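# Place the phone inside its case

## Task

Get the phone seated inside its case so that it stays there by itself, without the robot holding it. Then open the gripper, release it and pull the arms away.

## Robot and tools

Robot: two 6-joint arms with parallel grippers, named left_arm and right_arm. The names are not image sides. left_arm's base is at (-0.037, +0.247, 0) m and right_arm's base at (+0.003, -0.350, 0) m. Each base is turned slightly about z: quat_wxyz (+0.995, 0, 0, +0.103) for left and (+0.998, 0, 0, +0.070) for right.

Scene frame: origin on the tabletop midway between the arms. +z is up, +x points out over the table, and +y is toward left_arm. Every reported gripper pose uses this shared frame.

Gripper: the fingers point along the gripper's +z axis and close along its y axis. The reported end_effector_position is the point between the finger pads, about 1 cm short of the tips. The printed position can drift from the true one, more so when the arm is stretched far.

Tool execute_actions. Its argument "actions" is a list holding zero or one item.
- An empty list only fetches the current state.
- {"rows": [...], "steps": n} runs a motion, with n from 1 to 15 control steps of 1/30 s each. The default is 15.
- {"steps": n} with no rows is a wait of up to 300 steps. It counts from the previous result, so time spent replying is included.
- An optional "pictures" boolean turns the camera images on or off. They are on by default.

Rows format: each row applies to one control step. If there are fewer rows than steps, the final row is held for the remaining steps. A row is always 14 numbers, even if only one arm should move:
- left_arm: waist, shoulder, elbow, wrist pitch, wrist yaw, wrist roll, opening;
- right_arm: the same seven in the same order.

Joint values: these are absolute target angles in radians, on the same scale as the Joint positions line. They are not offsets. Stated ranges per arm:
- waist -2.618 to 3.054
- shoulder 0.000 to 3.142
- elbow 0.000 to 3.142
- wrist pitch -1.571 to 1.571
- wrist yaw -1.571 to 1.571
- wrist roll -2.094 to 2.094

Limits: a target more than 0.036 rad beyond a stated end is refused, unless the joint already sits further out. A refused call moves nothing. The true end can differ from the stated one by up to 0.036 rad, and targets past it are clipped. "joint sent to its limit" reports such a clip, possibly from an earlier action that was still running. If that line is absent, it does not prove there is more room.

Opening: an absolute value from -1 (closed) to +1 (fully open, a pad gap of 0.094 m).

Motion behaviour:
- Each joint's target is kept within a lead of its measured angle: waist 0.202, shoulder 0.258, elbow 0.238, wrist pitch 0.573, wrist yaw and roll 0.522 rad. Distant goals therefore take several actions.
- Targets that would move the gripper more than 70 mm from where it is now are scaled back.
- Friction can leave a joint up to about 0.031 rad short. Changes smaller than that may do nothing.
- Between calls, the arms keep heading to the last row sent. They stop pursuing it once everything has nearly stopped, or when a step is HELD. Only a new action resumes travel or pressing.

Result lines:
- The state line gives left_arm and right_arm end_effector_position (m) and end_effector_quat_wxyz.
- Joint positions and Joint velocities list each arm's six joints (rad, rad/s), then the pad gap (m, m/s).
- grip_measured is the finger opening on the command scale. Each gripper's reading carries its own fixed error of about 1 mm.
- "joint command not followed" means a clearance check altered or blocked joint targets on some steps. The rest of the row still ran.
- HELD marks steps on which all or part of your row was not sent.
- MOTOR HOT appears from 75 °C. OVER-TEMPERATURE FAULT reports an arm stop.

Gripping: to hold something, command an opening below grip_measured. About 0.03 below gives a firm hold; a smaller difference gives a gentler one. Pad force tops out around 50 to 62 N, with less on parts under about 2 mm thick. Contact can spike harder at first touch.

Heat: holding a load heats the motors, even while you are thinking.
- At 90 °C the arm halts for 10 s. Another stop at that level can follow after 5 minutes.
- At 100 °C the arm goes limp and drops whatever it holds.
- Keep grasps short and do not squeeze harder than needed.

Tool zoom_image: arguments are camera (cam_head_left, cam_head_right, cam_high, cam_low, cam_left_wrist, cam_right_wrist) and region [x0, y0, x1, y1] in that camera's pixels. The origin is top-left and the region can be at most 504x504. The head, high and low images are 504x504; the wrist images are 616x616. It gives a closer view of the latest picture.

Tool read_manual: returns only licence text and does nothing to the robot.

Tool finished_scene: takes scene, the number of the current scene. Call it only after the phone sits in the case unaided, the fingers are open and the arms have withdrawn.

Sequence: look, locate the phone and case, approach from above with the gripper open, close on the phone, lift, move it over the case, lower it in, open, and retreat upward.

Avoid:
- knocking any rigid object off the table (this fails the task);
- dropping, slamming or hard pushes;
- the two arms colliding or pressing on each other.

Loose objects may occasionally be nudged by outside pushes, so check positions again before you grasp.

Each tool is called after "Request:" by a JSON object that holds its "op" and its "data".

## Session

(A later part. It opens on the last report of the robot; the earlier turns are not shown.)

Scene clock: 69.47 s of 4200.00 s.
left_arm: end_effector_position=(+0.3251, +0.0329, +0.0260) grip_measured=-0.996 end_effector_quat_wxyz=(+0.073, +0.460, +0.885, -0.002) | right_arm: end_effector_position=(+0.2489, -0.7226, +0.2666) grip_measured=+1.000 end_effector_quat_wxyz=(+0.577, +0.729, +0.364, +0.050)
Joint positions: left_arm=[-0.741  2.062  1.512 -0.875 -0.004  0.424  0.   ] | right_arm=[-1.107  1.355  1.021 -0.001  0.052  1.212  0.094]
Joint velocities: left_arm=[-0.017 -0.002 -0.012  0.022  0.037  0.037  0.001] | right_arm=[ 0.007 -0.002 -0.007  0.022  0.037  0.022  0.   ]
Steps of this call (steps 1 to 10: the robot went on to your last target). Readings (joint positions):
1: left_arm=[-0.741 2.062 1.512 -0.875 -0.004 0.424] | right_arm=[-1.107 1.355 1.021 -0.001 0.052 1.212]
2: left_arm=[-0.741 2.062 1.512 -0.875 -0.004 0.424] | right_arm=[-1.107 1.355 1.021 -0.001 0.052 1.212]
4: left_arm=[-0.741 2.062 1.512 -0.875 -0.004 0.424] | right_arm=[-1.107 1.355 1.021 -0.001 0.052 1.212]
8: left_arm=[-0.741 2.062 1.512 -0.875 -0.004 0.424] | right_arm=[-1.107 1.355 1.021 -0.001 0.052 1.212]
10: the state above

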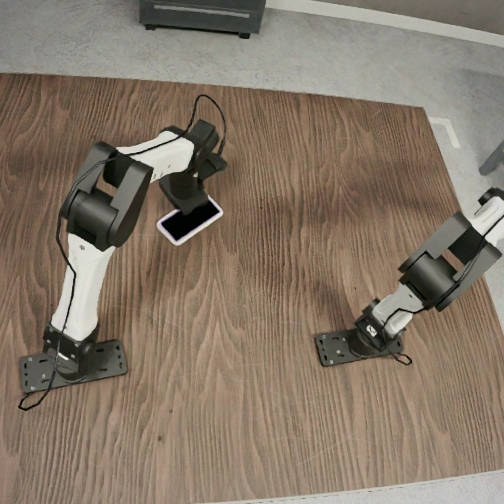

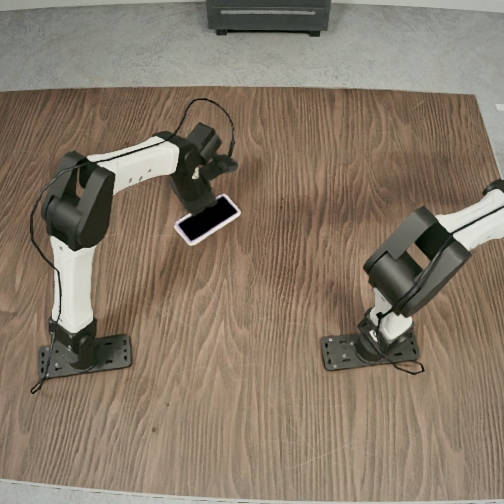

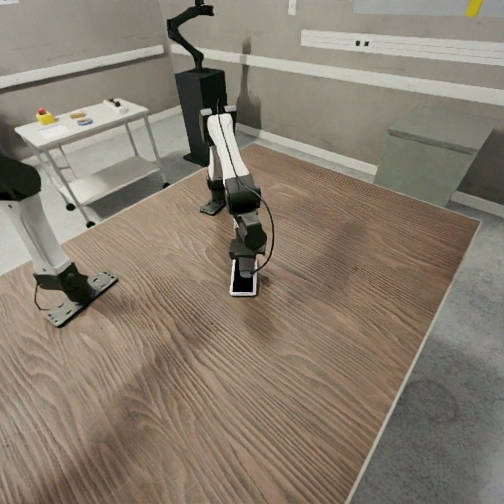

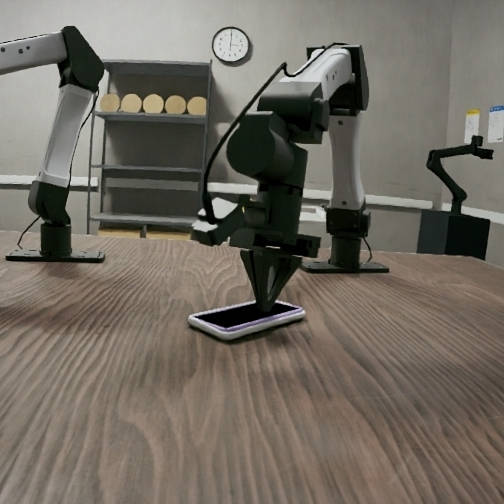

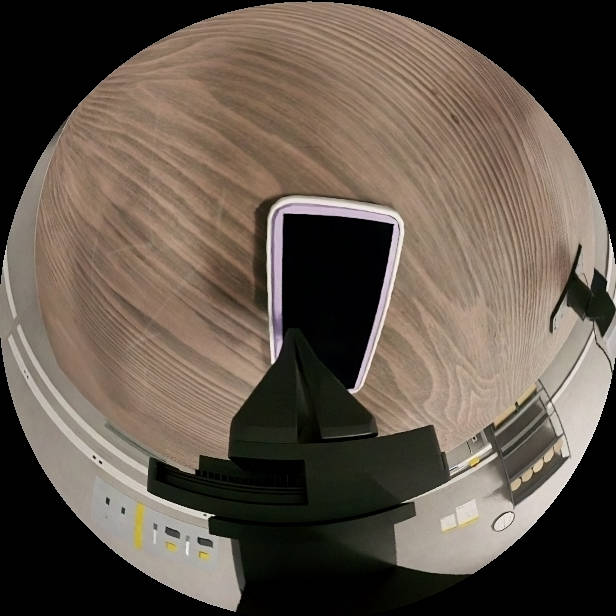

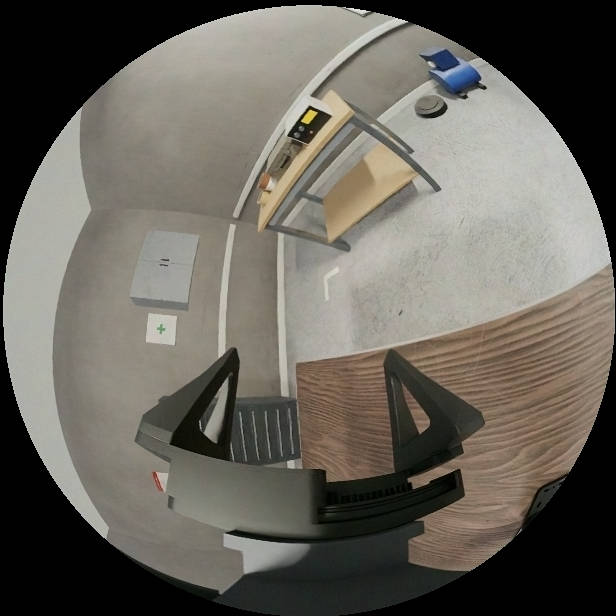

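Request:
{"op": "execute_actions", "data": {"actions": [{"rows":[[-0.74,2.09,1.49,-0.88,0,0.43,-1,-1.107,1.355,1.021,0,0.052,1.212,1],[-0.74,2.09,1.49,-0.88,0,0.43,-1,-1.107,1.355,1.021,0,0.052,1.212,1],[-0.74,2.09,1.49,-0.88,0,0.43,-1,-1.107,1.355,1.021,0,0.052,1.212,1],[-0.74,2.09,1.49,-0.88,0,0.43,-1,-1.107,1.355,1.021,0,0.052,1.212,1],[-0.74,2.13,1.47,-0.88,0,0.43,-1,-1.107,1.355,1.021,0,0.052,1.212,1],[-0.74,2.13,1.47,-0.88,0,0.43,-1,-1.107,1.355,1.021,0,0.052,1.212,1],[-0.74,2.13,1.47,-0.88,0,0.43,-1,-1.107,1.355,1.021,0,0.052,1.212,1],[-0.74,2.13,1.47,-0.88,0,0.43,-1,-1.107,1.355,1.021,0,0.052,1.212,1],[-0.74,2.19,1.46,-0.88,0,0.43,-1,-1.107,1.355,1.021,0,0.052,1.212,1]],"steps":15}]}}

Request:
{"op": "zoom_image", "data": {"camera": "cam_low", "region": [180, 280, 320, 360]}}

Scene clock: 77.87 s of 4200.00 s.
left_arm: end_effector_position=(+0.3230, +0.0342, +0.0141) grip_measured=-0.996 end_effector_quat_wxyz=(+0.059, +0.460, +0.886, -0.001) | right_arm: end_effector_position=(+0.2489, -0.7226, +0.2666) grip_measured=+1.000 end_effector_quat_wxyz=(+0.577, +0.729, +0.364, +0.050)
Joint positions: left_arm=[-0.741  2.092  1.511 -0.872 -0.004  0.424  0.   ] | right_arm=[-1.107  1.355  1.021 -0.001  0.052  1.212  0.094]
Joint velocities: left_arm=[ 0.002  0.002  0.002 -0.081  0.081 -0.007 -0.001] | right_arm=[-0.007  0.002  0.002  0.007 -0.007  0.007  0.   ]
Steps of this call (steps 1 to 15: the robot went on to your last target; steps 16 to 100: nothing new was sent; then 4.57 s passed at rest; steps 101 to 115: all 15 steps of this action). Readings (joint positions):
101: left_arm=[-0.741 2.063 1.512 -0.875 -0.004 0.424] | right_arm=[-1.107 1.355 1.021 -0.001 0.052 1.212]
102: left_arm=[-0.741 2.065 1.512 -0.875 -0.004 0.424] | right_arm=[-1.107 1.355 1.021 -0.001 0.052 1.212]
104: left_arm=[-0.741 2.072 1.512 -0.875 -0.004 0.424] | right_arm=[-1.107 1.355 1.021 -0.001 0.052 1.212]
108: left_arm=[-0.741 2.088 1.511 -0.872 -0.004 0.424] | right_arm=[-1.107 1.355 1.021 -0.001 0.052 1.212]
115: the state above

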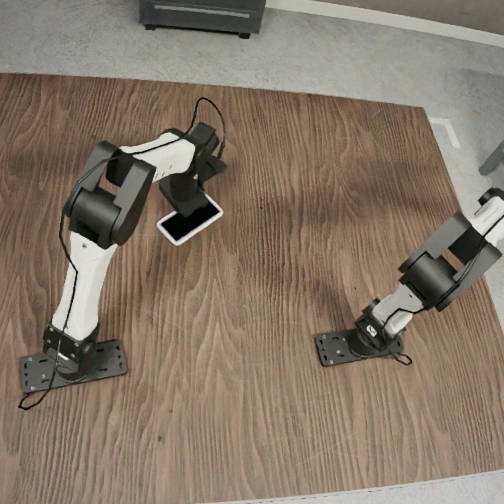

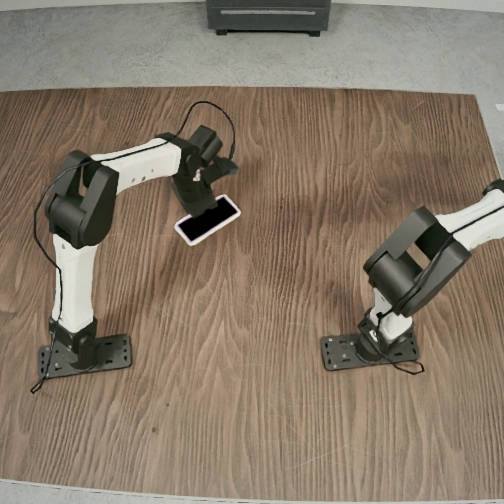

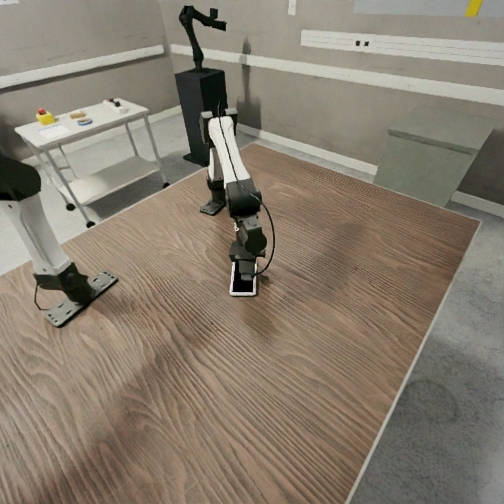

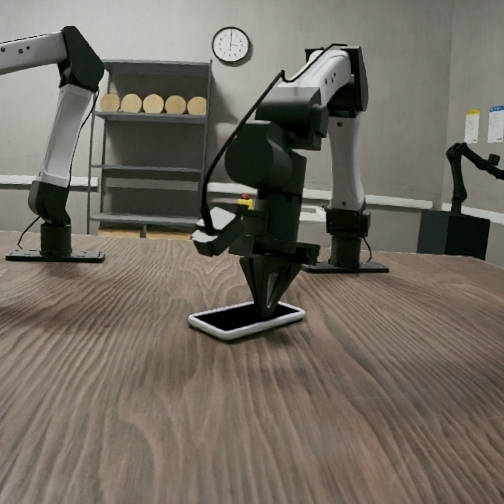

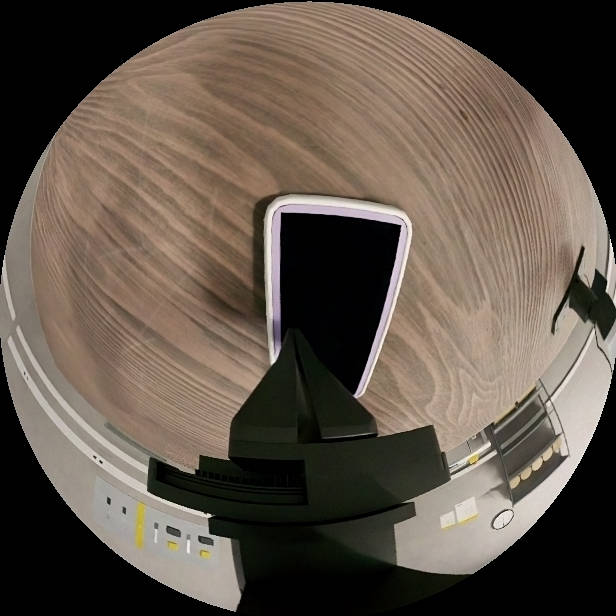

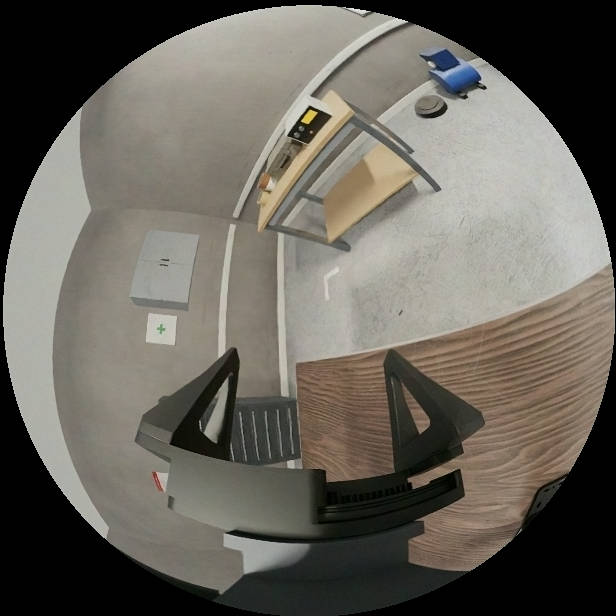

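Region (180, 280, 320, 360) of cam_low's 504x504 image, scaled by 3.600, with more detail than that image has; it fills the top 288 rows of this view, and the rest is white.

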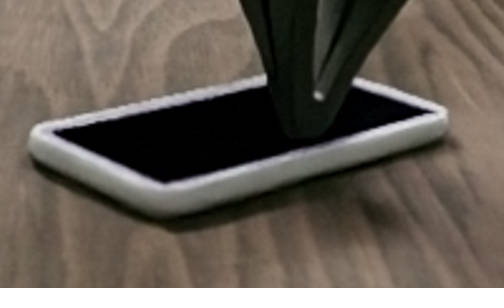

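Now seated. Lift.

Request:
{"op": "execute_actions", "data": {"actions": [{"rows":[[-0.74,2.08,1.5,-0.88,0,0.43,-1,-1.107,1.355,1.021,0,0.052,1.212,1],[-0.74,2.08,1.5,-0.88,0,0.43,-1,-1.107,1.355,1.021,0,0.052,1.212,1],[-0.74,2.0,1.5,-0.88,0,0.43,-1,-1.107,1.355,1.021,0,0.052,1.212,1],[-0.74,2.0,1.5,-0.88,0,0.43,-1,-1.107,1.355,1.021,0,0.052,1.212,1],[-0.74,1.9,1.5,-0.88,0,0.43,-1,-1.107,1.355,1.021,0,0.052,1.212,1],[-0.74,1.9,1.5,-0.88,0,0.43,-1,-1.107,1.355,1.021,0,0.052,1.212,1],[-0.74,1.7,1.5,-0.88,0,0.43,-1,-1.107,1.355,1.021,0,0.052,1.212,1]],"steps":15}]}}

Request:
{"op": "zoom_image", "data": {"camera": "cam_low", "region": [180, 280, 320, 360]}}

Request:
{"op": "zoom_image", "data": {"camera": "cam_head_right", "region": [150, 170, 260, 260]}}

Scene clock: 87.67 s of 4200.00 s.
left_arm: end_effector_position=(+0.3261, +0.0324, +0.1865) grip_measured=-0.996 end_effector_quat_wxyz=(+0.267, +0.444, +0.855, -0.013) | right_arm: end_effector_position=(+0.2489, -0.7226, +0.2666) grip_measured=+1.000 end_effector_quat_wxyz=(+0.577, +0.729, +0.364, +0.050)
Joint positions: left_arm=[-0.741  1.66   1.502 -0.871 -0.004  0.424  0.   ] | right_arm=[-1.107  1.355  1.021 -0.001  0.052  1.212  0.094]
Joint velocities: left_arm=[-0.007 -0.071 -0.002 -0.007 -0.037 -0.007  0.   ] | right_arm=[ 0.007  0.007 -0.012 -0.007  0.037 -0.081  0.   ]
Steps of this call (steps 1 to 15: the robot went on to your last target; steps 16 to 100: nothing new was sent; then 5.97 s passed at rest; steps 101 to 115: all 15 steps of this action). Readings (joint positions):
101: left_arm=[-0.741 2.085 1.512 -0.872 -0.004 0.424] | right_arm=[-1.107 1.355 1.021 -0.001 0.052 1.212]
102: left_arm=[-0.741 2.083 1.512 -0.872 -0.004 0.424] | right_arm=[-1.107 1.355 1.021 -0.001 0.052 1.212]
104: left_arm=[-0.741 2.069 1.509 -0.875 -0.004 0.424] | right_arm=[-1.107 1.355 1.021 -0.001 0.052 1.212]
108: left_arm=[-0.741 1.931 1.502 -0.880 -0.004 0.424] | right_arm=[-1.107 1.355 1.021 -0.001 0.052 1.212]
115: the state above

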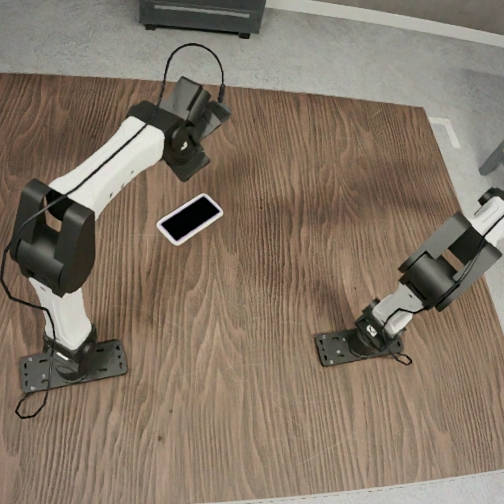

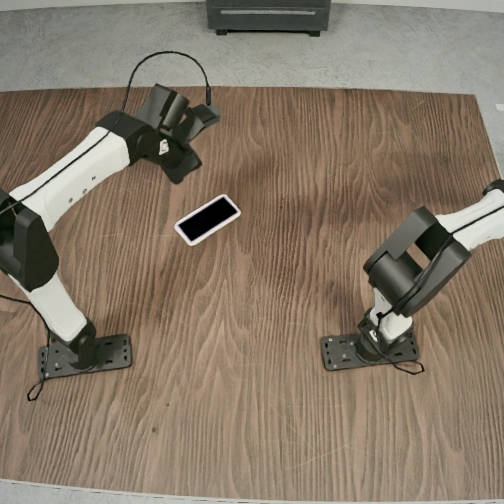

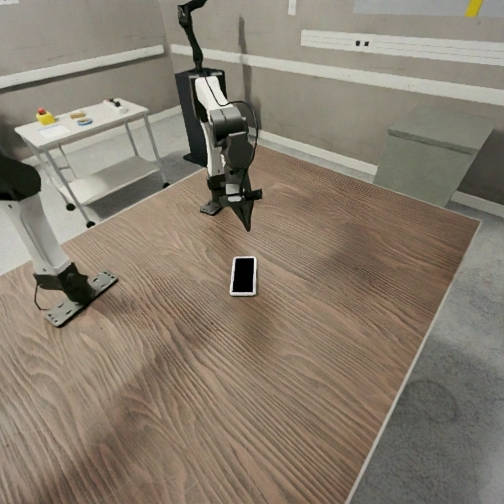

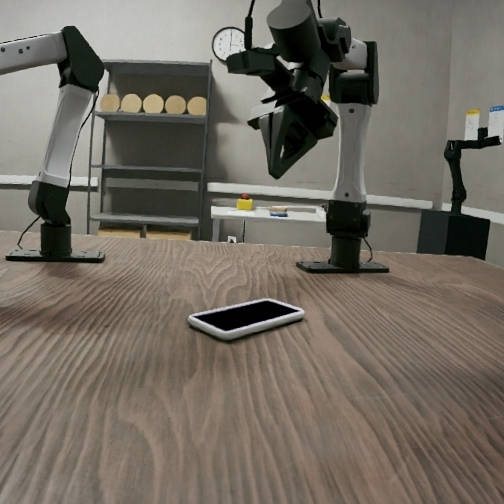

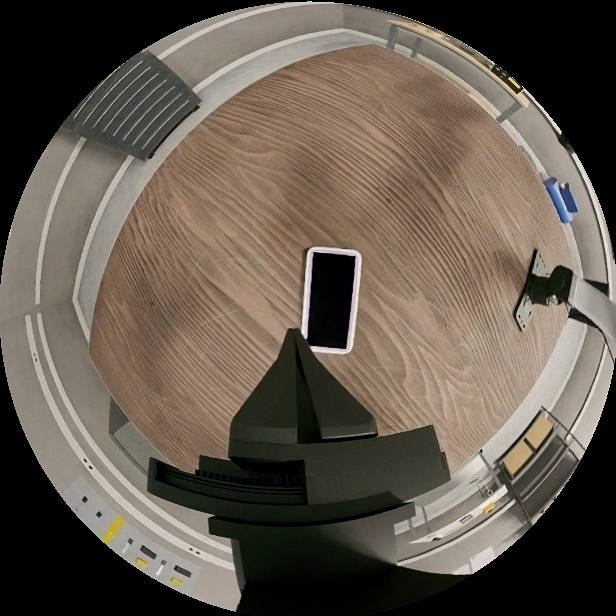

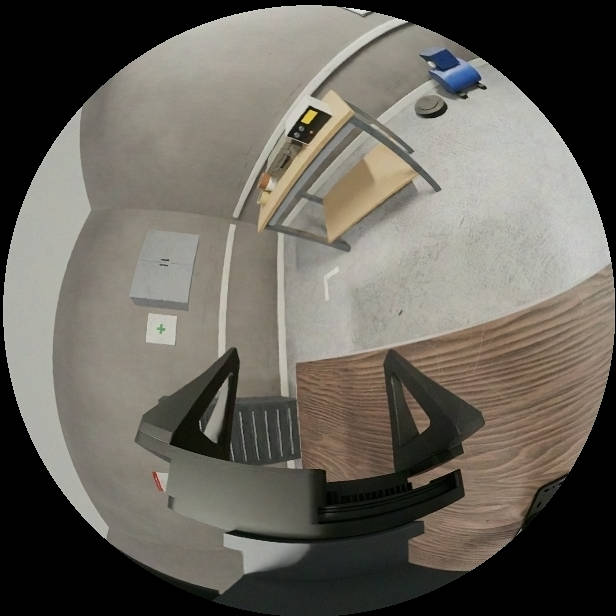

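Region (180, 280, 320, 360) of cam_low's 504x504 image, scaled by 3.600, with more detail than that image has; it fills the top 288 rows of this view, and the rest is white.

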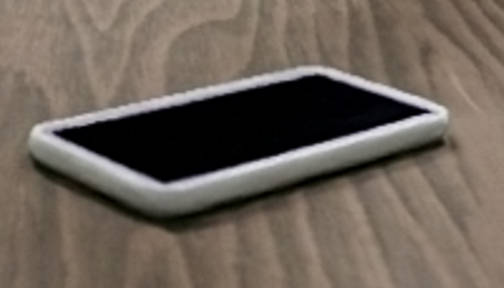

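Region (150, 170, 260, 260) of cam_head_right's 504x504 image, scaled by 4.582, with more detail than that image has; it fills the top 412 rows of this view, and the rest is white.

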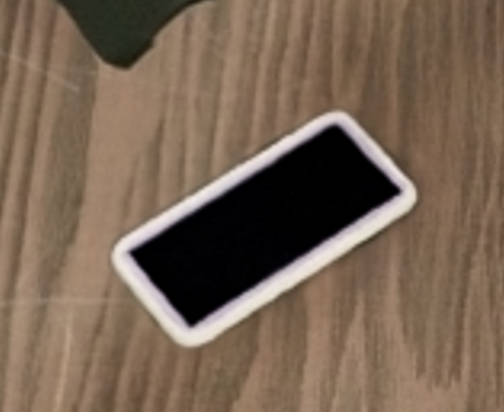

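Request:
{"op": "finished_scene", "data": {"scene": 2}}

The scene is finished: the task was done.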